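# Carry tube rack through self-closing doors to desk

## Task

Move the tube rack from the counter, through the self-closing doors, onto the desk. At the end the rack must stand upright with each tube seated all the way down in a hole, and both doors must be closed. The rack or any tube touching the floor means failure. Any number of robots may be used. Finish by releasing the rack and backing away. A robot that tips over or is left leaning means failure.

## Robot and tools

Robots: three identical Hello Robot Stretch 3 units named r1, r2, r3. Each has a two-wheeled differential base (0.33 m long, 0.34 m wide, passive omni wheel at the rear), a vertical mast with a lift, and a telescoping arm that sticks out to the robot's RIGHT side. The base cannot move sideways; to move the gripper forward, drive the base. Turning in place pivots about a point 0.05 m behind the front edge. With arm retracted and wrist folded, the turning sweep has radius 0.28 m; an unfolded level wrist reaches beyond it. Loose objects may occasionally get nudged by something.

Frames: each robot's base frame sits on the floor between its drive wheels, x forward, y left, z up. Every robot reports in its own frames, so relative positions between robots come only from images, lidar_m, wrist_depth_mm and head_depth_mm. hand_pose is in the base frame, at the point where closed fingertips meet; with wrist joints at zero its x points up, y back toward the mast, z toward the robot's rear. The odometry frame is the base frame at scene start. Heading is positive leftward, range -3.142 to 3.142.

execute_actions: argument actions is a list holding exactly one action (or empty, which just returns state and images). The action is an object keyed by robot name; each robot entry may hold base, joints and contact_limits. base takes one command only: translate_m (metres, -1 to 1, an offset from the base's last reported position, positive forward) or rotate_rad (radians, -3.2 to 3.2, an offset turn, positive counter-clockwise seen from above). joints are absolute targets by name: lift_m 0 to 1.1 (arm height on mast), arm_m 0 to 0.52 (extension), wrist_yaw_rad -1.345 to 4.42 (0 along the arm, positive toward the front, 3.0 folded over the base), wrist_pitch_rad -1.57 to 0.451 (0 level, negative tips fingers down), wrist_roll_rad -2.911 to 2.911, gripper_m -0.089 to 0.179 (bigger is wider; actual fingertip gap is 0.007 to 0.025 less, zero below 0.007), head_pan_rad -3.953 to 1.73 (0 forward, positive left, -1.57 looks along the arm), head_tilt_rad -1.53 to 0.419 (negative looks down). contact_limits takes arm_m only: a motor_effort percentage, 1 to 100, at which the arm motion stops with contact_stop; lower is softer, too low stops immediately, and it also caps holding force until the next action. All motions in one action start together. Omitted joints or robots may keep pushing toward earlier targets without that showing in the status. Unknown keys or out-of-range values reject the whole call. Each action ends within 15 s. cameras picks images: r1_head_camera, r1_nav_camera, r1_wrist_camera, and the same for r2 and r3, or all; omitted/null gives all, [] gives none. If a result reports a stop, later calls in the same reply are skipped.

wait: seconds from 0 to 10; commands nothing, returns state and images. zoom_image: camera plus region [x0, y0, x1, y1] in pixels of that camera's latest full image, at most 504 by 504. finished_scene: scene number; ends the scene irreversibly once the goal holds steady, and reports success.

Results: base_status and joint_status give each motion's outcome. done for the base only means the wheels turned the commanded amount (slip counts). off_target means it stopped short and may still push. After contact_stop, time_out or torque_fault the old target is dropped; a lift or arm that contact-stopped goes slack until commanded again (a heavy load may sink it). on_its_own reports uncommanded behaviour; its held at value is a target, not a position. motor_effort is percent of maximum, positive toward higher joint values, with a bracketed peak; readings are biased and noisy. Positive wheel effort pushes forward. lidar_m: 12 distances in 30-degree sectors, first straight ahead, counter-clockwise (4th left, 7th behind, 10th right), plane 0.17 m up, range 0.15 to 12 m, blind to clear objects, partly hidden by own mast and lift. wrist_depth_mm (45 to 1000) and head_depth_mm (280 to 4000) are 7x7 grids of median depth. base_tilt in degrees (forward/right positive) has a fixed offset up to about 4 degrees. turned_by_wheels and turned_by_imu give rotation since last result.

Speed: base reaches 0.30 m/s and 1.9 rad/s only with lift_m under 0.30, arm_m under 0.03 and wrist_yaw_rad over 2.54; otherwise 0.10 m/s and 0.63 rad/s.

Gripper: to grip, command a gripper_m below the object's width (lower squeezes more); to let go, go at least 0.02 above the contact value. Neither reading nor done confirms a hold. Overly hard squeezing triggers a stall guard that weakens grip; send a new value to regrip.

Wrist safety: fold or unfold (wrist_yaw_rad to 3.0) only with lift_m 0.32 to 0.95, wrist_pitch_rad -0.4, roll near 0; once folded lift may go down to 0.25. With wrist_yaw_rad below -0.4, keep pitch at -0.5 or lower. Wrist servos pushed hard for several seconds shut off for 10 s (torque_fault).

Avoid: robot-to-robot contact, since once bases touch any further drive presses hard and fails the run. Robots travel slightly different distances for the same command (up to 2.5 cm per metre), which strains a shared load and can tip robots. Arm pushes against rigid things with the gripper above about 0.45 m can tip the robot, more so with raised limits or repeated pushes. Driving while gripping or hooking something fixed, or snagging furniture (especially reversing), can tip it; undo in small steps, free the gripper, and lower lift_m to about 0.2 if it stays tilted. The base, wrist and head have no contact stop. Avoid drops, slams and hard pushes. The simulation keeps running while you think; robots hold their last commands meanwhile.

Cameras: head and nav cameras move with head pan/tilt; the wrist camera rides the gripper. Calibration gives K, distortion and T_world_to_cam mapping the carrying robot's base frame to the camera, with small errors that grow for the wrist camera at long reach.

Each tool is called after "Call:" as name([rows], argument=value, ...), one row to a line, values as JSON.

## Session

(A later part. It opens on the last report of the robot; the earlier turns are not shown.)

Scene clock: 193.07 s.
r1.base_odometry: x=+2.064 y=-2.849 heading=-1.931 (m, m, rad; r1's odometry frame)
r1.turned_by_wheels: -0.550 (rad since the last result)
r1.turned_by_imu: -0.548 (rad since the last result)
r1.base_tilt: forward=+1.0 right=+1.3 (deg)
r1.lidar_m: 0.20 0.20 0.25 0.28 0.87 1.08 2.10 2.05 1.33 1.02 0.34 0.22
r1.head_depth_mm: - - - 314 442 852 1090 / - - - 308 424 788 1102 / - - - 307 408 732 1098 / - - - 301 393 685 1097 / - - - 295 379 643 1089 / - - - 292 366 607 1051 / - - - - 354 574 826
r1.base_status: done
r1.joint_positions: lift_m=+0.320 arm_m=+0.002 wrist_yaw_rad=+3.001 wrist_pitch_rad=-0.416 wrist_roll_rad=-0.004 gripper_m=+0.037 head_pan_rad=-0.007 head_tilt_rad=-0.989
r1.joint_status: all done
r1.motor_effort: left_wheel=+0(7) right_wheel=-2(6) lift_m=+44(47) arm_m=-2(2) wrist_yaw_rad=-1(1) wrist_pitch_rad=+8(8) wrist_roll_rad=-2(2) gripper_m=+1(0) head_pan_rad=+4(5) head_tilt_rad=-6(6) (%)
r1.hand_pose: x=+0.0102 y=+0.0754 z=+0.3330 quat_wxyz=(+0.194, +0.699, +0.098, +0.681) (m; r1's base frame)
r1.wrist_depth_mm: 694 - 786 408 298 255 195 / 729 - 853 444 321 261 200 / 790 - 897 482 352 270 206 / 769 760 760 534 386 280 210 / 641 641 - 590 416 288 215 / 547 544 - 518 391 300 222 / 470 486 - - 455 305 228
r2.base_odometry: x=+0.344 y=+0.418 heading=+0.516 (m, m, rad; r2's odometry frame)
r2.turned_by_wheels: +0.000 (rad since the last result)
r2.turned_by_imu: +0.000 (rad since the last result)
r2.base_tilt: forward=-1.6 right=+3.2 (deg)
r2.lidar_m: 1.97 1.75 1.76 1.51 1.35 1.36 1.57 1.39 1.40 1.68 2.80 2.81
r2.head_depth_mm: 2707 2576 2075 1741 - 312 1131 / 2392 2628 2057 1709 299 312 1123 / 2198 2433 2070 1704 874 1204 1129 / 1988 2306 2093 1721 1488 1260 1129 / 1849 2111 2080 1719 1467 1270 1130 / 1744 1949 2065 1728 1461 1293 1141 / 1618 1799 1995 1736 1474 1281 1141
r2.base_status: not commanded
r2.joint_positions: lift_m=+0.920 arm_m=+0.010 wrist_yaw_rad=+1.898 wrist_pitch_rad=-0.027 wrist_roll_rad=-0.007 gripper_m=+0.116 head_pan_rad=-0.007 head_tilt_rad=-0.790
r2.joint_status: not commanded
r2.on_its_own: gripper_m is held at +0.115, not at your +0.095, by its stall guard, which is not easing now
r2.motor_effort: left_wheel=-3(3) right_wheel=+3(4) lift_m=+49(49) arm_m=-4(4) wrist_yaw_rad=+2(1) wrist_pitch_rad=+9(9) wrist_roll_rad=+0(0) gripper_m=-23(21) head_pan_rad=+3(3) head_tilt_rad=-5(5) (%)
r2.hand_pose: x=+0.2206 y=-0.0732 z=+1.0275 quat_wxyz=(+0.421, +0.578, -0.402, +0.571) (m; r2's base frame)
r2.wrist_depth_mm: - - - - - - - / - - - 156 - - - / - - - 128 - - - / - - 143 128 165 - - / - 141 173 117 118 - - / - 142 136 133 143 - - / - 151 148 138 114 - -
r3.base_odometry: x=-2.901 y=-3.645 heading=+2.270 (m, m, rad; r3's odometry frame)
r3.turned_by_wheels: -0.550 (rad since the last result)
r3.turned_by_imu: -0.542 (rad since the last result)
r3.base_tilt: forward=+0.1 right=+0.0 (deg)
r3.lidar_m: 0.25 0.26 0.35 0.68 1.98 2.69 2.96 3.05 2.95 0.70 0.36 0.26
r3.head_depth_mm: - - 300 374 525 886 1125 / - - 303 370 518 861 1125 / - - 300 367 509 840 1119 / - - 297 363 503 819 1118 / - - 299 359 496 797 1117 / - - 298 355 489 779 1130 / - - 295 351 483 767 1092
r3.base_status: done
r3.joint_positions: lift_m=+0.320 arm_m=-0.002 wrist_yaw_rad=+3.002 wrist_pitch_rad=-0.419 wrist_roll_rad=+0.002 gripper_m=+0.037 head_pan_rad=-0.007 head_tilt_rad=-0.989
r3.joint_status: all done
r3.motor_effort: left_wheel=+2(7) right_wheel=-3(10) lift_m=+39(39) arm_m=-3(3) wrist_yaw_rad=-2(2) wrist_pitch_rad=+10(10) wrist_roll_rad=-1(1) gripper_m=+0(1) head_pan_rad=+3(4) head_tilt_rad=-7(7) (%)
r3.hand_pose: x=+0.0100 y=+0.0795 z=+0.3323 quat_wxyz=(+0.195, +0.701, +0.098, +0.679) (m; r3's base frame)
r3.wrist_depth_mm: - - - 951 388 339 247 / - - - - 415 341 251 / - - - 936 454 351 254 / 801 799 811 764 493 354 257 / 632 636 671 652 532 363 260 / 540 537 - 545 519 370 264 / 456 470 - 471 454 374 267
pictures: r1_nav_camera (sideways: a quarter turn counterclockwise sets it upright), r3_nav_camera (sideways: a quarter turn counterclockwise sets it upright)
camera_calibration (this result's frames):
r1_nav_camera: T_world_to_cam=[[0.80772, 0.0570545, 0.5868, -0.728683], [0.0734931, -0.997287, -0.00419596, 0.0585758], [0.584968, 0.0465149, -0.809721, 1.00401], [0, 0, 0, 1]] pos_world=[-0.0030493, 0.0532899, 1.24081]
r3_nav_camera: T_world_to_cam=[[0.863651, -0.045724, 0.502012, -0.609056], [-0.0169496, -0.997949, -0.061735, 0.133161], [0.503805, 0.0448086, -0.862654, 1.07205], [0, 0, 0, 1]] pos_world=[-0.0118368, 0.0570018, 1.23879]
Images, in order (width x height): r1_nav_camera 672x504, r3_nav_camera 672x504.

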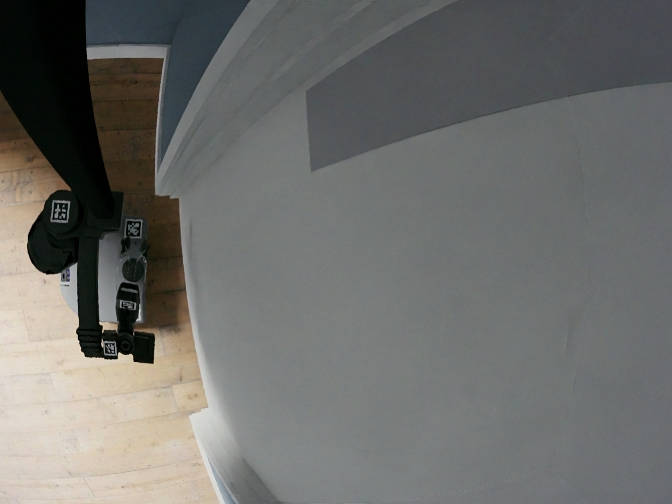

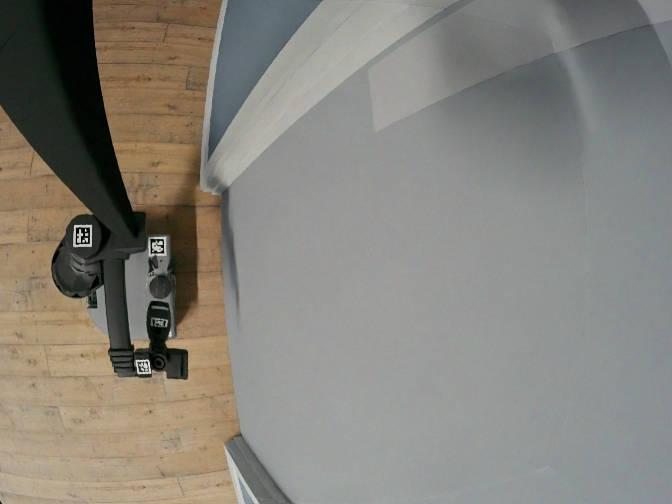

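Call:
execute_actions([
  {"r1":{"base":{"rotate_rad":0.75},"joints":{"head_pan_rad":-1.2}},"r3":{"base":{"rotate_rad":0.8},"joints":{"head_pan_rad":-1.2}}},
], cameras=[])

Call:
execute_actions([
  {"r1":{"base":{"translate_m":0.09}},"r3":{"base":{"translate_m":0.14}}},
], cameras=[])

Call:
execute_actions([
  {"r1":{"base":{"rotate_rad":-0.72}},"r3":{"base":{"rotate_rad":-0.85}}},
], cameras=[])

Call:
execute_actions([
  {"r1":{"base":{"translate_m":0.7}},"r3":{"base":{"translate_m":0.7}}},
], cameras=["r3_nav_camera","r1_nav_camera"])

Scene clock: 196.43 s.
r1.base_odometry: x=+2.064 y=-2.849 heading=-1.181 (m, m, rad; r1's odometry frame)
r1.turned_by_wheels: +0.750 (rad since the last result)
r1.turned_by_imu: +0.749 (rad since the last result)
r1.base_tilt: forward=+1.0 right=+1.3 (deg)
r1.lidar_m: 0.22 0.28 0.69 0.92 1.34 2.10 1.62 1.25 0.60 0.27 0.21 0.20
r1.head_depth_mm: - 301 377 559 1050 1216 1090 / - - 331 462 768 1196 - / - - 306 394 596 1107 - / - - 289 342 486 809 1106 / - - - 311 411 637 1065 / - - - 294 355 514 927 / - - - - 318 431 687
r1.base_status: done
r1.joint_positions: lift_m=+0.320 arm_m=+0.002 wrist_yaw_rad=+3.001 wrist_pitch_rad=-0.416 wrist_roll_rad=-0.004 gripper_m=+0.037 head_pan_rad=-1.193 head_tilt_rad=-0.989
r1.joint_status: all done
r1.motor_effort: left_wheel=-4(6) right_wheel=+2(4) lift_m=+44(44) arm_m=-2(2) wrist_yaw_rad=-1(1) wrist_pitch_rad=+8(8) wrist_roll_rad=-2(2) gripper_m=+0(0) head_pan_rad=-4(45) head_tilt_rad=-6(6) (%)
r1.hand_pose: x=+0.0102 y=+0.0754 z=+0.3330 quat_wxyz=(+0.194, +0.699, +0.098, +0.681) (m; r1's base frame)
r1.wrist_depth_mm: - - - 899 809 739 386 / - - - - 861 796 342 / - - - - 921 813 268 / 769 742 774 770 771 666 267 / 638 629 - 633 659 541 286 / 540 542 - 547 554 442 305 / 469 481 - - 466 390 328
r2.base_odometry: x=+0.344 y=+0.418 heading=+0.516 (m, m, rad; r2's odometry frame)
r2.turned_by_wheels: +0.000 (rad since the last result)
r2.turned_by_imu: +0.000 (rad since the last result)
r2.base_tilt: forward=-1.6 right=+3.3 (deg)
r2.lidar_m: 1.97 1.75 1.75 1.51 1.36 1.36 1.57 1.40 1.40 1.67 2.80 2.80
r2.head_depth_mm: 2661 2590 2049 1750 - 312 1124 / 2390 2591 2090 1718 299 313 1127 / 2206 2452 2102 1729 872 1213 1124 / 2013 2305 2092 1721 1482 1247 1129 / 1853 2115 2081 1715 1464 1278 1131 / 1727 1961 2075 1711 1475 1280 1141 / 1620 1791 1979 1731 1475 1283 1129
r2.base_status: not commanded
r2.joint_positions: lift_m=+0.920 arm_m=+0.010 wrist_yaw_rad=+1.898 wrist_pitch_rad=-0.027 wrist_roll_rad=-0.007 gripper_m=+0.116 head_pan_rad=-0.007 head_tilt_rad=-0.790
r2.joint_status: not commanded
r2.on_its_own: gripper_m is held at +0.115, not at your +0.095, by its stall guard, which is not easing now
r2.motor_effort: left_wheel=-3(3) right_wheel=+3(3) lift_m=+49(49) arm_m=-4(4) wrist_yaw_rad=+2(2) wrist_pitch_rad=+9(9) wrist_roll_rad=+0(0) gripper_m=-22(23) head_pan_rad=+3(3) head_tilt_rad=-5(5) (%)
r2.hand_pose: x=+0.2206 y=-0.0732 z=+1.0275 quat_wxyz=(+0.421, +0.578, -0.402, +0.571) (m; r2's base frame)
r2.wrist_depth_mm: - - - - - - - / - - - 157 - - - / - - - 127 - - - / - - 144 127 165 - - / - 140 173 117 119 - - / - 143 136 133 143 - - / - 151 148 137 114 - -
r3.base_odometry: x=-2.901 y=-3.645 heading=+3.070 (m, m, rad; r3's odometry frame)
r3.turned_by_wheels: +0.800 (rad since the last result)
r3.turned_by_imu: +0.792 (rad since the last result)
r3.base_tilt: forward=+0.1 right=+0.0 (deg)
r3.lidar_m: 0.29 0.39 1.92 2.23 2.96 2.96 2.99 2.42 0.50 0.29 0.25 0.25
r3.head_depth_mm: - 320 411 567 916 1239 1127 / - 304 376 503 766 1222 - / - 295 347 454 655 1145 - / - - 323 413 572 920 1144 / - - 306 380 509 778 1118 / - - 296 350 459 665 1088 / - - 286 325 417 583 969
r3.base_status: done
r3.joint_positions: lift_m=+0.320 arm_m=-0.002 wrist_yaw_rad=+3.002 wrist_pitch_rad=-0.419 wrist_roll_rad=+0.002 gripper_m=+0.037 head_pan_rad=-1.193 head_tilt_rad=-0.989
r3.joint_status: all done
r3.motor_effort: left_wheel=-1(4) right_wheel=+3(9) lift_m=+37(38) arm_m=-4(3) wrist_yaw_rad=-2(2) wrist_pitch_rad=+10(10) wrist_roll_rad=-1(1) gripper_m=+0(0) head_pan_rad=-4(48) head_tilt_rad=-6(7) (%)
r3.hand_pose: x=+0.0100 y=+0.0795 z=+0.3323 quat_wxyz=(+0.195, +0.701, +0.098, +0.679) (m; r3's base frame)
r3.wrist_depth_mm: - - - - - - - / - - - - - - - / - - - - - - 901 / 794 785 802 811 814 832 677 / 647 635 671 648 656 659 536 / 539 537 - 545 557 556 449 / 457 475 - 469 459 475 396
pictures: none
No camera images: the call's "cameras" was empty. Leave "cameras" out to get every camera's image.

Scene clock: 199.27 s.
r1.base_odometry: x=+2.098 y=-2.932 heading=-1.181 (m, m, rad; r1's odometry frame)
r1.turned_by_wheels: +0.000 (rad since the last result)
r1.turned_by_imu: -0.087 (rad since the last result)
r1.base_tilt: forward=+1.0 right=+1.2 (deg)
r1.lidar_m: 0.15 0.20 0.22 0.85 1.16 2.16 1.81 1.32 0.55 0.20 0.15 -
r1.head_depth_mm: - - 310 443 1009 1214 1085 / - - - 347 601 1197 - / - - - 304 428 860 - / - - - - 341 554 1077 / - - - - 304 415 885 / - - - - - 335 555 / - - - - - 301 404
r1.base_status: done
r1.joint_positions: lift_m=+0.320 arm_m=+0.002 wrist_yaw_rad=+2.994 wrist_pitch_rad=-0.417 wrist_roll_rad=-0.004 gripper_m=+0.037 head_pan_rad=-1.197 head_tilt_rad=-0.992
r1.joint_status: not commanded
r1.motor_effort: left_wheel=-1(20) right_wheel=+10(34) lift_m=+38(44) arm_m=+1(2) wrist_yaw_rad=+8(29) wrist_pitch_rad=+8(9) wrist_roll_rad=-2(1) gripper_m=+0(0) head_pan_rad=-1(3) head_tilt_rad=-4(7) (%)
r1.hand_pose: x=+0.0117 y=+0.0753 z=+0.3331 quat_wxyz=(+0.197, +0.699, +0.096, +0.681) (m; r1's base frame)
r1.wrist_depth_mm: - - 901 834 765 236 191 / - - - 880 825 224 200 / - - - 921 873 238 211 / 771 - 769 762 735 259 223 / 636 644 - 629 605 280 239 / 540 542 - 538 341 305 233 / 469 486 - - 453 326 223
r2.base_odometry: x=+0.344 y=+0.418 heading=+0.516 (m, m, rad; r2's odometry frame)
r2.turned_by_wheels: +0.000 (rad since the last result)
r2.turned_by_imu: +0.000 (rad since the last result)
r2.base_tilt: forward=-1.6 right=+3.2 (deg)
r2.lidar_m: 1.97 1.75 1.76 1.51 1.36 1.36 1.57 1.39 1.40 1.67 2.80 2.80
r2.head_depth_mm: 2662 2583 2049 1753 - 312 1131 / 2427 2618 2090 1706 299 313 1126 / 2186 2440 2079 1723 878 1203 1127 / 2040 2312 2074 1714 1502 1251 1133 / 1869 2106 2079 1708 1464 1279 1136 / 1730 1939 2069 1723 1467 1273 1140 / 1614 1819 1973 1721 1483 1273 1133
r2.base_status: not commanded
r2.joint_positions: lift_m=+0.920 arm_m=+0.010 wrist_yaw_rad=+1.898 wrist_pitch_rad=-0.027 wrist_roll_rad=-0.007 gripper_m=+0.116 head_pan_rad=-0.007 head_tilt_rad=-0.790
r2.joint_status: not commanded
r2.on_its_own: gripper_m is held at +0.115, not at your +0.095, by its stall guard, which is not easing now
r2.motor_effort: left_wheel=-3(3) right_wheel=+3(3) lift_m=+49(49) arm_m=-4(4) wrist_yaw_rad=+2(2) wrist_pitch_rad=+9(9) wrist_roll_rad=+0(0) gripper_m=-23(21) head_pan_rad=+3(2) head_tilt_rad=-5(5) (%)
r2.hand_pose: x=+0.2206 y=-0.0732 z=+1.0275 quat_wxyz=(+0.421, +0.578, -0.402, +0.571) (m; r2's base frame)
r2.wrist_depth_mm: - - - - - - - / - - - 157 - - - / - - - 127 - - - / - - 143 128 165 - - / - 140 173 116 118 - - / - 143 136 133 143 - - / - 151 149 138 114 - -
r3.base_odometry: x=-3.041 y=-3.635 heading=+3.070 (m, m, rad; r3's odometry frame)
r3.turned_by_wheels: +0.000 (rad since the last result)
r3.turned_by_imu: -0.100 (rad since the last result)
r3.base_tilt: forward=+0.1 right=+0.0 (deg)
r3.lidar_m: 0.18 0.28 0.97 2.01 3.05 3.02 3.11 2.52 0.40 0.20 0.17 0.16
r3.head_depth_mm: - - 303 400 704 1219 1124 / - - - 341 537 1192 - / - - - 311 433 785 - / - - - 291 362 582 1093 / - - - - 321 472 970 / - - - - 299 390 677 / - - - - - 334 519
r3.base_status: done
r3.joint_positions: lift_m=+0.320 arm_m=-0.003 wrist_yaw_rad=+2.997 wrist_pitch_rad=-0.419 wrist_roll_rad=+0.002 gripper_m=+0.037 head_pan_rad=-1.198 head_tilt_rad=-0.992
r3.joint_status: not commanded
r3.on_its_own: right_wheel is at rest, and its effort (+19) is outside its rest range (-18 to +18)
r3.motor_effort: left_wheel=+1(22) right_wheel=+19(72) lift_m=+31(38) arm_m=-1(3) wrist_yaw_rad=+3(11) wrist_pitch_rad=+10(11) wrist_roll_rad=-1(1) gripper_m=+0(0) head_pan_rad=-1(3) head_tilt_rad=-5(7) (%)
r3.hand_pose: x=+0.0110 y=+0.0796 z=+0.3326 quat_wxyz=(+0.197, +0.701, +0.097, +0.679) (m; r3's base frame)
r3.wrist_depth_mm: - - - - - - 358 / - - - - - - 242 / - - - - - 962 242 / 799 774 795 795 821 666 256 / 631 638 678 644 651 494 267 / 542 538 - 539 562 354 281 / 460 481 - 472 456 375 293
pictures: none
No camera images: the call's "cameras" was empty. Leave "cameras" out to get every camera's image.

Scene clock: 201.57 s.
r1.base_odometry: x=+2.098 y=-2.932 heading=-1.901 (m, m, rad; r1's odometry frame)
r1.turned_by_wheels: -0.720 (rad since the last result)
r1.turned_by_imu: -0.720 (rad since the last result)
r1.base_tilt: forward=+0.9 right=+1.4 (deg)
r1.lidar_m: 0.15 0.15 0.17 0.22 0.82 0.99 1.87 2.17 1.42 1.27 0.25 0.16
r1.head_depth_mm: 1088 1289 1556 1570 1373 1208 1088 / 1110 1320 1621 1572 1380 1220 - / 581 716 1429 1512 1377 1239 - / 553 655 790 1007 1321 1218 1116 / 398 443 498 567 659 788 973 / 305 322 347 380 419 466 525 / - - 290 304 314 331 360
r1.base_status: done
r1.joint_positions: lift_m=+0.320 arm_m=+0.002 wrist_yaw_rad=+2.998 wrist_pitch_rad=-0.417 wrist_roll_rad=-0.004 gripper_m=+0.037 head_pan_rad=-1.197 head_tilt_rad=-0.992
r1.joint_status: not commanded
r1.motor_effort: left_wheel=+1(5) right_wheel=-2(6) lift_m=+38(38) arm_m=+0(1) wrist_yaw_rad=+3(6) wrist_pitch_rad=+8(8) wrist_roll_rad=-1(2) gripper_m=+0(0) head_pan_rad=-1(0) head_tilt_rad=-4(5) (%)
r1.hand_pose: x=+0.0109 y=+0.0754 z=+0.3331 quat_wxyz=(+0.196, +0.699, +0.097, +0.681) (m; r1's base frame)
r1.wrist_depth_mm: 641 - 532 241 238 172 135 / 680 - 699 264 251 179 138 / 739 - 798 290 265 185 142 / 758 741 712 321 279 192 146 / 644 636 - 359 281 200 151 / 539 543 - 405 268 208 155 / 472 481 - - 364 213 161
r2.base_odometry: x=+0.344 y=+0.418 heading=+0.516 (m, m, rad; r2's odometry frame)
r2.turned_by_wheels: +0.000 (rad since the last result)
r2.turned_by_imu: +0.000 (rad since the last result)
r2.base_tilt: forward=-1.6 right=+3.2 (deg)
r2.lidar_m: 1.96 1.75 1.76 1.51 1.35 1.36 1.57 1.40 1.40 1.68 2.79 2.81
r2.head_depth_mm: 2671 2615 2070 1755 - 312 1130 / 2407 2556 2040 1724 299 313 1127 / 2169 2444 2078 1718 874 1215 1128 / 2023 2312 2074 1714 1491 1260 1132 / 1848 2098 2080 1721 1466 1278 1137 / 1753 1943 2056 1720 1469 1273 1136 / 1632 1804 1964 1741 1481 1283 1134
r2.base_status: not commanded
r2.joint_positions: lift_m=+0.920 arm_m=+0.010 wrist_yaw_rad=+1.898 wrist_pitch_rad=-0.027 wrist_roll_rad=-0.007 gripper_m=+0.116 head_pan_rad=-0.007 head_tilt_rad=-0.790
r2.joint_status: not commanded
r2.on_its_own: gripper_m is held at +0.115, not at your +0.095, by its stall guard, which is not easing now
r2.motor_effort: left_wheel=-3(3) right_wheel=+3(4) lift_m=+49(49) arm_m=-4(4) wrist_yaw_rad=+2(2) wrist_pitch_rad=+9(9) wrist_roll_rad=+0(0) gripper_m=-21(23) head_pan_rad=+3(3) head_tilt_rad=-5(6) (%)
r2.hand_pose: x=+0.2206 y=-0.0732 z=+1.0275 quat_wxyz=(+0.421, +0.578, -0.402, +0.571) (m; r2's base frame)
r2.wrist_depth_mm: - - - - - - - / - - - 157 - - - / - - - 127 - - - / - - 144 127 165 - - / - 141 173 117 119 - - / - 143 135 133 143 - - / - 151 148 137 114 - -
r3.base_odometry: x=-3.041 y=-3.635 heading=+2.220 (m, m, rad; r3's odometry frame)
r3.turned_by_wheels: -0.850 (rad since the last result)
r3.turned_by_imu: -0.839 (rad since the last result)
r3.base_tilt: forward=+0.1 right=+0.0 (deg)
r3.lidar_m: 0.16 0.17 0.20 0.28 1.84 2.25 3.02 3.05 3.12 0.97 0.28 0.18
r3.head_depth_mm: 2563 2122 1782 1567 1374 1240 1125 / 2480 2125 1807 1551 1388 1237 - / 1145 1896 1739 1553 1376 1246 - / 698 823 988 1246 1391 1230 1134 / 538 600 674 774 897 1076 1092 / 392 424 459 502 551 615 692 / 311 327 348 372 399 430 469
r3.base_status: done
r3.joint_positions: lift_m=+0.320 arm_m=-0.003 wrist_yaw_rad=+2.999 wrist_pitch_rad=-0.419 wrist_roll_rad=+0.002 gripper_m=+0.037 head_pan_rad=-1.198 head_tilt_rad=-0.992
r3.joint_status: not commanded
r3.motor_effort: left_wheel=+2(6) right_wheel=-4(10) lift_m=+31(30) arm_m=-1(1) wrist_yaw_rad=+1(2) wrist_pitch_rad=+10(10) wrist_roll_rad=-1(1) gripper_m=+0(0) head_pan_rad=-1(1) head_tilt_rad=-4(4) (%)
r3.hand_pose: x=+0.0106 y=+0.0796 z=+0.3326 quat_wxyz=(+0.196, +0.701, +0.097, +0.679) (m; r3's base frame)
r3.wrist_depth_mm: - - - 295 279 195 150 / - - - 318 292 201 154 / - - - 353 303 208 157 / 790 763 772 393 319 214 161 / 633 637 675 436 317 221 164 / 535 539 - 497 305 228 169 / 461 473 - 471 408 235 174
pictures: none
No camera images: the call's "cameras" was empty. Leave "cameras" out to get every camera's image.

Scene clock: 209.60 s.
r1.base_odometry: x=+1.872 y=-3.594 heading=-1.901 (m, m, rad; r1's odometry frame)
r1.turned_by_wheels: +0.000 (rad since the last result)
r1.turned_by_imu: +0.087 (rad since the last result)
r1.base_tilt: forward=+0.8 right=+1.3 (deg)
r1.lidar_m: - - 0.15 0.20 0.86 1.09 2.23 1.98 1.33 0.47 0.15 -
r1.head_depth_mm: 517 616 1487 1553 1357 1205 1087 / 399 585 760 1106 1355 1209 - / - 330 414 694 1285 1224 - / - - - 339 433 734 1065 / - - - - - 347 462 / - - - - - - - / - - - - - - -
r1.base_status: done
r1.joint_positions: lift_m=+0.320 arm_m=+0.002 wrist_yaw_rad=+3.001 wrist_pitch_rad=-0.416 wrist_roll_rad=-0.004 gripper_m=+0.037 head_pan_rad=-1.131 head_tilt_rad=-1.018
r1.joint_status: not commanded
r1.motor_effort: left_wheel=+8(78) right_wheel=+6(46) lift_m=+40(41) arm_m=+1(0) wrist_yaw_rad=+0(5) wrist_pitch_rad=+8(8) wrist_roll_rad=-1(1) gripper_m=+1(1) head_pan_rad=-33(89) head_tilt_rad=+11(41) (%)
r1.hand_pose: x=+0.0103 y=+0.0755 z=+0.3331 quat_wxyz=(+0.194, +0.699, +0.098, +0.681) (m; r1's base frame)
r1.wrist_depth_mm: 688 - 254 248 148 101 77 / 744 - 277 269 154 104 79 / 799 - 307 293 162 107 80 / 774 753 335 321 170 111 82 / 647 640 - 363 168 115 84 / 537 540 - 407 156 119 87 / 469 481 - - 218 120 89
r2.base_odometry: x=+0.344 y=+0.418 heading=+0.516 (m, m, rad; r2's odometry frame)
r2.turned_by_wheels: +0.000 (rad since the last result)
r2.turned_by_imu: -0.001 (rad since the last result)
r2.base_tilt: forward=-1.6 right=+3.2 (deg)
r2.lidar_m: 1.97 1.76 1.76 1.51 1.36 1.36 1.57 1.40 1.40 1.68 2.80 2.80
r2.head_depth_mm: 2649 2628 2067 1750 - 312 1131 / 2449 2573 2082 1724 299 313 1126 / 2202 2435 2084 1716 877 1212 1136 / 2019 2295 2078 1724 1496 1259 1135 / 1854 2117 2082 1730 1471 1286 1131 / 1748 1960 2071 1729 1474 1294 1133 / 1613 1820 1957 1735 1474 1284 1138
r2.base_status: not commanded
r2.joint_positions: lift_m=+0.920 arm_m=+0.010 wrist_yaw_rad=+1.898 wrist_pitch_rad=-0.027 wrist_roll_rad=-0.007 gripper_m=+0.116 head_pan_rad=-0.007 head_tilt_rad=-0.790
r2.joint_status: not commanded
r2.on_its_own: gripper_m is held at +0.115, not at your +0.095, by its stall guard, which is not easing now
r2.motor_effort: left_wheel=-3(3) right_wheel=+4(3) lift_m=+49(49) arm_m=-4(4) wrist_yaw_rad=+2(2) wrist_pitch_rad=+9(9) wrist_roll_rad=+0(0) gripper_m=-22(22) head_pan_rad=+3(3) head_tilt_rad=-4(5) (%)
r2.hand_pose: x=+0.2206 y=-0.0732 z=+1.0275 quat_wxyz=(+0.421, +0.578, -0.402, +0.571) (m; r2's base frame)
r2.wrist_depth_mm: - - - - - - - / - - - 157 - - - / - - - 127 - - - / - - 143 127 166 - - / - 141 173 117 119 - - / - 143 136 133 144 - - / - 151 148 138 114 - -
r3.base_odometry: x=-3.464 y=-3.078 heading=+2.220 (m, m, rad; r3's odometry frame)
r3.turned_by_wheels: +0.000 (rad since the last result)
r3.turned_by_imu: +0.080 (rad since the last result)
r3.base_tilt: forward=+0.0 right=+0.0 (deg)
r3.lidar_m: - - 0.15 0.21 1.88 2.44 3.12 3.19 3.09 0.39 0.15 -
r3.head_depth_mm: 655 801 1708 1507 1358 1218 1126 / 409 697 965 1440 1368 1231 - / - 333 428 773 1315 1240 - / - - - 342 450 783 1115 / - - - - - 351 479 / - - - - - - - / - - - - - - -
r3.base_status: done
r3.joint_positions: lift_m=+0.320 arm_m=-0.003 wrist_yaw_rad=+3.002 wrist_pitch_rad=-0.419 wrist_roll_rad=+0.002 gripper_m=+0.037 head_pan_rad=-1.116 head_tilt_rad=-1.033
r3.joint_status: not commanded
r3.motor_effort: left_wheel=+8(44) right_wheel=+9(37) lift_m=+32(34) arm_m=-1(2) wrist_yaw_rad=-2(8) wrist_pitch_rad=+10(10) wrist_roll_rad=-1(1) gripper_m=+0(1) head_pan_rad=-45(100) head_tilt_rad=+19(49) (%)
r3.hand_pose: x=+0.0101 y=+0.0797 z=+0.3326 quat_wxyz=(+0.195, +0.701, +0.098, +0.679) (m; r3's base frame)
r3.wrist_depth_mm: - - 291 275 143 95 71 / - - - 299 148 97 73 / - - 353 325 153 100 74 / 793 782 725 358 159 102 75 / 641 641 609 394 155 105 77 / 525 537 - 431 146 107 78 / 457 476 - 303 200 110 79
pictures: r1_nav_camera (sideways: a quarter turn counterclockwise sets it upright), r3_nav_camera (sideways: a quarter turn counterclockwise sets it upright)
camera_calibration (this result's frames):
r1_nav_camera: T_world_to_cam=[[0.406981, -0.719099, 0.563261, -0.695572], [-0.868075, -0.496391, -0.00650622, 0.0673269], [0.284276, -0.486304, -0.826254, 1.02734], [0, 0, 0, 1]] pos_world=[0.0494809, 0.0328353, 1.24107]
r3_nav_camera: T_world_to_cam=[[0.352852, -0.812675, 0.46374, -0.556087], [-0.902314, -0.426708, -0.0612244, 0.137893], [0.247637, -0.396836, -0.883853, 1.10116], [0, 0, 0, 1]] pos_world=[0.0479496, 0.0439043, 1.23959]
Images, in order (width x height): r1_nav_camera 672x504, r3_nav_camera 672x504.

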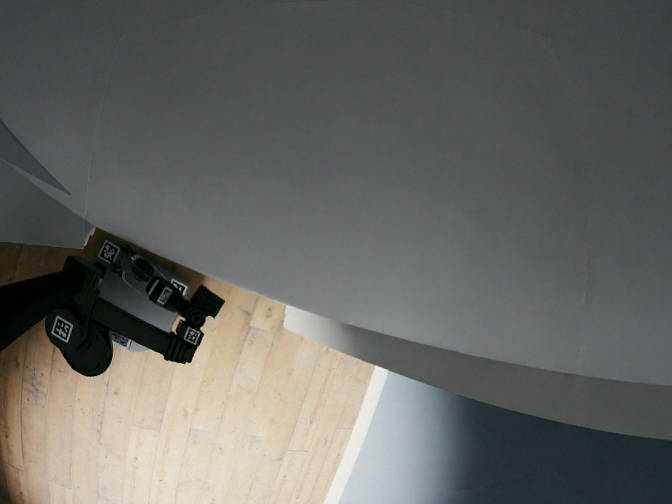

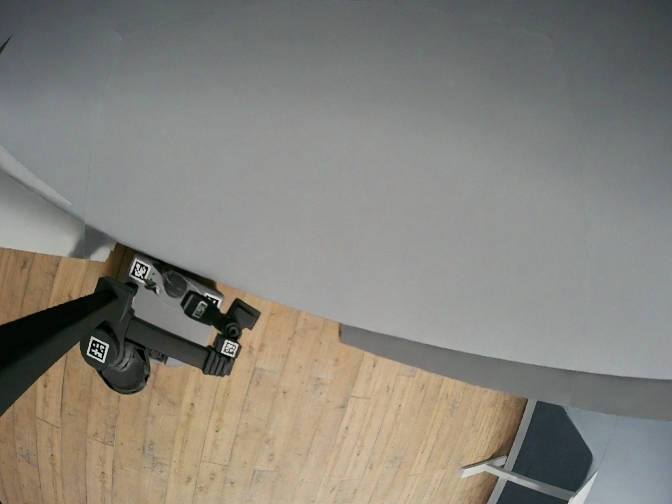

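Head was hitting. Turn it toward rear via back-off.

Call:
execute_actions([
  {"r1":{"base":{"translate_m":-0.04},"joints":{"head_pan_rad":-2.5,"head_tilt_rad":0}},"r3":{"base":{"translate_m":-0.04},"joints":{"head_pan_rad":-2.5,"head_tilt_rad":0}}},
], cameras=[])

Call:
execute_actions([
  {"r1":{"base":{"translate_m":0.8}},"r3":{"base":{"translate_m":0.8}}},
], cameras=["r2_nav_camera","r1_nav_camera"])

Scene clock: 212.13 s.
r1.base_odometry: x=+1.885 y=-3.557 heading=-1.901 (m, m, rad; r1's odometry frame)
r1.turned_by_wheels: +0.000 (rad since the last result)
r1.turned_by_imu: -0.007 (rad since the last result)
r1.base_tilt: forward=+0.9 right=+1.5 (deg)
r1.lidar_m: - - 0.15 0.24 0.86 1.08 2.19 2.01 1.34 0.62 0.18 0.15
r1.head_depth_mm: 1730 2119 2129 2120 2135 2109 2091 / 1735 2279 2261 2274 2267 2237 2179 / 1737 2422 2426 2425 2398 2427 2216 / 1746 2300 2401 2389 2414 2405 2208 / 1753 2023 2002 1996 2014 2014 2000 / 1663 1725 1715 1723 1733 1750 1735 / 1507 1504 1511 1508 1518 1524 1520
r1.base_status: done
r1.joint_positions: lift_m=+0.320 arm_m=+0.002 wrist_yaw_rad=+3.001 wrist_pitch_rad=-0.416 wrist_roll_rad=-0.004 gripper_m=+0.037 head_pan_rad=-2.493 head_tilt_rad=-0.013
r1.joint_status: all done
r1.motor_effort: left_wheel=-1(9) right_wheel=-1(10) lift_m=+40(40) arm_m=+1(0) wrist_yaw_rad=-1(1) wrist_pitch_rad=+8(8) wrist_roll_rad=-2(2) gripper_m=+0(0) head_pan_rad=-3(79) head_tilt_rad=+7(71) (%)
r1.hand_pose: x=+0.0103 y=+0.0755 z=+0.3331 quat_wxyz=(+0.194, +0.699, +0.098, +0.681) (m; r1's base frame)
r1.wrist_depth_mm: 680 - 743 258 218 149 114 / 723 - 799 281 227 154 116 / 784 - 871 307 239 159 119 / 774 764 739 338 249 164 122 / 645 629 - 376 247 169 125 / 541 541 - 425 231 176 129 / 473 484 - - 323 177 132
r2.base_odometry: x=+0.344 y=+0.418 heading=+0.516 (m, m, rad; r2's odometry frame)
r2.turned_by_wheels: +0.000 (rad since the last result)
r2.turned_by_imu: +0.000 (rad since the last result)
r2.base_tilt: forward=-1.6 right=+3.3 (deg)
r2.lidar_m: 1.97 1.75 1.76 1.51 1.35 1.36 1.57 1.39 1.40 1.68 2.79 2.80
r2.head_depth_mm: 2656 2588 2075 1752 - 312 1130 / 2397 2547 2062 1716 298 313 1127 / 2184 2439 2056 1721 872 1210 1126 / 1990 2320 2091 1714 1509 1247 1122 / 1856 2125 2073 1732 1461 1278 1135 / 1718 1949 2066 1743 1466 1278 1132 / 1617 1814 1963 1734 1478 1280 1141
r2.base_status: not commanded
r2.joint_positions: lift_m=+0.920 arm_m=+0.010 wrist_yaw_rad=+1.898 wrist_pitch_rad=-0.027 wrist_roll_rad=-0.007 gripper_m=+0.116 head_pan_rad=-0.007 head_tilt_rad=-0.790
r2.joint_status: not commanded
r2.on_its_own: gripper_m is held at +0.115, not at your +0.095, by its stall guard, which is not easing now
r2.motor_effort: left_wheel=-3(3) right_wheel=+3(3) lift_m=+49(49) arm_m=-4(4) wrist_yaw_rad=+2(2) wrist_pitch_rad=+9(9) wrist_roll_rad=+0(0) gripper_m=-23(22) head_pan_rad=+4(3) head_tilt_rad=-5(5) (%)
r2.hand_pose: x=+0.2206 y=-0.0732 z=+1.0275 quat_wxyz=(+0.421, +0.578, -0.402, +0.571) (m; r2's base frame)
r2.wrist_depth_mm: - - - - - - - / - - - 157 - - - / - - - 127 - - - / - - 143 127 166 - - / - 141 173 117 118 - - / - 143 136 133 144 - - / - 151 148 138 114 - -
r3.base_odometry: x=-3.440 y=-3.109 heading=+2.220 (m, m, rad; r3's odometry frame)
r3.turned_by_wheels: +0.000 (rad since the last result)
r3.turned_by_imu: -0.006 (rad since the last result)
r3.base_tilt: forward=+0.1 right=+0.0 (deg)
r3.lidar_m: - - 0.15 0.28 1.88 2.41 3.08 3.15 3.09 0.65 0.17 0.15
r3.head_depth_mm: 2034 2958 3053 3093 3080 3062 2280 / 2031 3084 3191 3260 3286 3249 2345 / 1991 3063 3479 3432 3486 3372 2346 / 1980 2983 3607 3723 3717 3638 2365 / 1981 2954 3928 3949 - 3658 2431 / 1949 2535 - - - 3653 2388 / 1934 2570 3756 3795 3780 3463 2397
r3.base_status: done
r3.joint_positions: lift_m=+0.320 arm_m=-0.003 wrist_yaw_rad=+3.002 wrist_pitch_rad=-0.419 wrist_roll_rad=+0.002 gripper_m=+0.037 head_pan_rad=-2.493 head_tilt_rad=-0.013
r3.joint_status: all done
r3.motor_effort: left_wheel=+0(9) right_wheel=+0(14) lift_m=+33(33) arm_m=-1(1) wrist_yaw_rad=-2(2) wrist_pitch_rad=+10(10) wrist_roll_rad=-1(1) gripper_m=+0(0) head_pan_rad=-3(95) head_tilt_rad=+8(79) (%)
r3.hand_pose: x=+0.0101 y=+0.0797 z=+0.3326 quat_wxyz=(+0.195, +0.701, +0.098, +0.679) (m; r3's base frame)
r3.wrist_depth_mm: - - - 292 213 142 107 / - - - 318 220 146 109 / - - - 344 230 149 111 / 786 798 764 381 239 153 113 / 631 637 673 430 231 157 115 / 534 535 - 476 219 162 118 / 458 478 - 441 302 165 120
pictures: none
No camera images: the call's "cameras" was empty. Leave "cameras" out to get every camera's image.

Scene clock: 221.23 s.
r1.base_odometry: x=+1.626 y=-4.313 heading=-1.901 (m, m, rad; r1's odometry frame)
r1.turned_by_wheels: +0.000 (rad since the last result)
r1.turned_by_imu: -0.888 (rad since the last result)
r1.base_tilt: forward=+0.8 right=+1.3 (deg)
r1.lidar_m: - - 0.15 0.20 2.20 1.29 0.63 1.65 1.98 0.21 0.15 -
r1.head_depth_mm: 1639 1702 1703 1693 1679 1655 1651 / 1722 2071 2055 2037 2015 1987 1940 / 1730 2433 2587 2576 2523 2504 2222 / 1737 2572 2995 2936 2956 2883 2219 / 1748 2597 2886 2891 2857 2822 2222 / 1741 2468 1983 2009 1967 1992 1962 / 1737 2588 2102 2130 2107 2070 2023
r1.base_status: translate_m off_target (by the wheels' count: +0.7998 of +0.8000)
r1.joint_positions: lift_m=+0.320 arm_m=+0.002 wrist_yaw_rad=+3.013 wrist_pitch_rad=-0.416 wrist_roll_rad=-0.004 gripper_m=+0.037 head_pan_rad=-2.496 head_tilt_rad=-0.009
r1.joint_status: not commanded
r1.on_its_own: left_wheel is at rest, and its effort (+20) is outside its rest range (-18 to +18); wrist_yaw_rad is at rest, and its effort (-15) is outside its rest range (-12 to +12)
r1.motor_effort: left_wheel=+20(75) right_wheel=+15(32) lift_m=+41(43) arm_m=+0(1) wrist_yaw_rad=-15(18) wrist_pitch_rad=+8(8) wrist_roll_rad=-2(2) gripper_m=+0(1) head_pan_rad=-2(4) head_tilt_rad=+5(8) (%)
r1.hand_pose: x=+0.0075 y=+0.0759 z=+0.3331 quat_wxyz=(+0.190, +0.698, +0.102, +0.683) (m; r1's base frame)
r1.wrist_depth_mm: - - - 344 136 85 62 / - - - 371 141 87 63 / - - - 411 146 89 64 / 773 771 770 456 152 91 65 / 641 635 - 605 144 93 66 / 539 541 - 522 130 95 67 / 471 485 - - 191 95 69
r2.base_odometry: x=+0.344 y=+0.418 heading=+0.516 (m, m, rad; r2's odometry frame)
r2.turned_by_wheels: +0.000 (rad since the last result)
r2.turned_by_imu: -0.001 (rad since the last result)
r2.base_tilt: forward=-1.6 right=+3.2 (deg)
r2.lidar_m: 1.28 1.39 1.76 1.51 1.36 1.36 1.57 1.39 1.40 1.67 2.80 2.80
r2.head_depth_mm: 2623 2656 2053 1764 - 312 1127 / 2426 2606 2062 1701 299 313 1135 / 2221 2460 2077 1718 872 1214 1135 / 1971 2280 2033 1721 1497 1256 1139 / 1123 1314 1560 1718 1471 1282 1136 / 1171 1365 1651 1733 1474 1277 1134 / 1209 1409 1728 1742 1482 1280 1137
r2.base_status: not commanded
r2.joint_positions: lift_m=+0.920 arm_m=+0.010 wrist_yaw_rad=+1.898 wrist_pitch_rad=-0.027 wrist_roll_rad=-0.007 gripper_m=+0.116 head_pan_rad=-0.007 head_tilt_rad=-0.790
r2.joint_status: not commanded
r2.on_its_own: gripper_m is held at +0.115, not at your +0.095, by its stall guard, which is not easing now
r2.motor_effort: left_wheel=-3(3) right_wheel=+3(3) lift_m=+50(49) arm_m=-4(4) wrist_yaw_rad=+2(2) wrist_pitch_rad=+9(9) wrist_roll_rad=+0(0) gripper_m=-22(22) head_pan_rad=+3(3) head_tilt_rad=-6(5) (%)
r2.hand_pose: x=+0.2206 y=-0.0732 z=+1.0275 quat_wxyz=(+0.421, +0.578, -0.402, +0.571) (m; r2's base frame)
r2.wrist_depth_mm: - - - - - - - / - - - 157 - - - / - - - 127 - - - / - - 143 128 166 - - / - 141 173 117 118 - - / - 143 136 133 144 - - / - 151 149 138 114 - -
r3.base_odometry: x=-3.923 y=-2.472 heading=+2.220 (m, m, rad; r3's odometry frame)
r3.turned_by_wheels: +0.000 (rad since the last result)
r3.turned_by_imu: -0.765 (rad since the last result)
r3.base_tilt: forward=+0.1 right=+0.0 (deg)
r3.lidar_m: - - 0.15 0.20 1.06 0.99 0.67 3.66 3.65 0.21 0.15 -
r3.head_depth_mm: 2013 3096 3901 3932 - 3461 2351 / 2007 3031 - - 3981 3544 2315 / 1992 2982 - - 3937 3606 2407 / 1959 3045 3839 3883 3812 3639 2415 / 1956 2943 3731 3775 3731 3625 2432 / 1947 2878 3700 3669 3644 3632 2401 / 1927 2866 3595 3619 3562 3509 2453
r3.base_status: translate_m off_target (by the wheels' count: +0.7998 of +0.8000)
r3.joint_positions: lift_m=+0.320 arm_m=-0.003 wrist_yaw_rad=+3.018 wrist_pitch_rad=-0.419 wrist_roll_rad=+0.002 gripper_m=+0.037 head_pan_rad=-2.497 head_tilt_rad=-0.009
r3.joint_status: not commanded
r3.on_its_own: right_wheel is at rest, and its effort (+32) is outside its rest range (-18 to +18); wrist_yaw_rad is at rest, and its effort (-19) is outside its rest range (-12 to +12)
r3.motor_effort: left_wheel=+12(61) right_wheel=+32(64) lift_m=+32(35) arm_m=-2(2) wrist_yaw_rad=-19(19) wrist_pitch_rad=+10(11) wrist_roll_rad=-1(1) gripper_m=+1(2) head_pan_rad=-1(3) head_tilt_rad=+5(7) (%)
r3.hand_pose: x=+0.0065 y=+0.0801 z=+0.3325 quat_wxyz=(+0.190, +0.700, +0.104, +0.681) (m; r3's base frame)
r3.wrist_depth_mm: 794 - - 350 134 83 60 / 851 - - 375 138 84 61 / 855 970 - 404 140 86 61 / 773 806 810 434 145 87 62 / 639 650 676 481 142 88 63 / 538 537 - 516 127 90 63 / 460 495 - - 175 91 64
pictures: r1_nav_camera (sideways: a quarter turn counterclockwise sets it upright), r2_nav_camera (sideways: a quarter turn counterclockwise sets it upright)
camera_calibration (this result's frames):
r1_nav_camera: T_world_to_cam=[[0.0677541, -0.0271136, 0.997334, -1.25974], [-0.63826, 0.767138, 0.0642158, -0.0261886], [-0.766834, -0.640909, 0.0346712, -0.0865079], [0, 0, 0, 1]] pos_world=[0.00230007, -0.0695094, 1.26106]
r2_nav_camera: T_world_to_cam=[[0.691779, -0.0336122, 0.721326, -0.902692], [-0.0427294, -0.999071, -0.00557545, 0.0610142], [0.720844, -0.0269648, -0.692573, 0.854684], [0, 0, 0, 1]] pos_world=[0.0109773, 0.0536624, 1.24341]
Images, in order (width x height): r1_nav_camera 672x504, r2_nav_camera 672x504.

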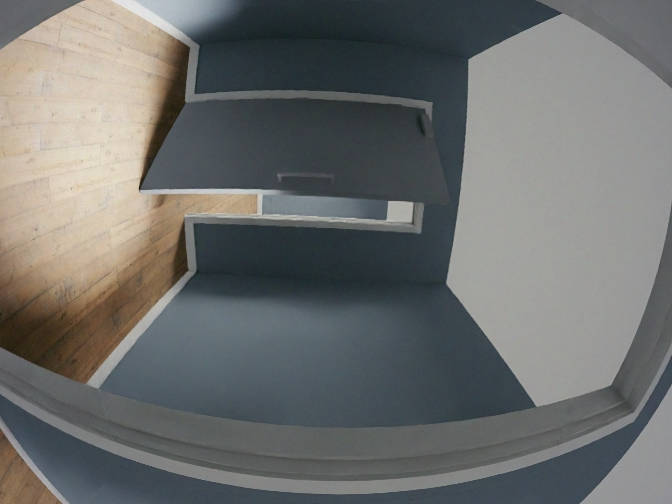

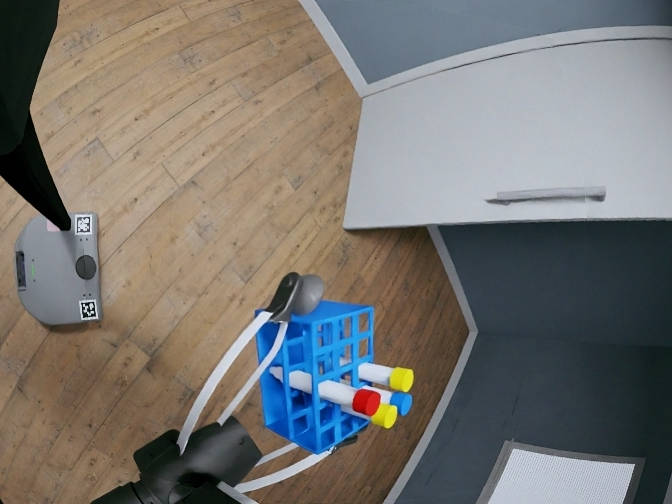

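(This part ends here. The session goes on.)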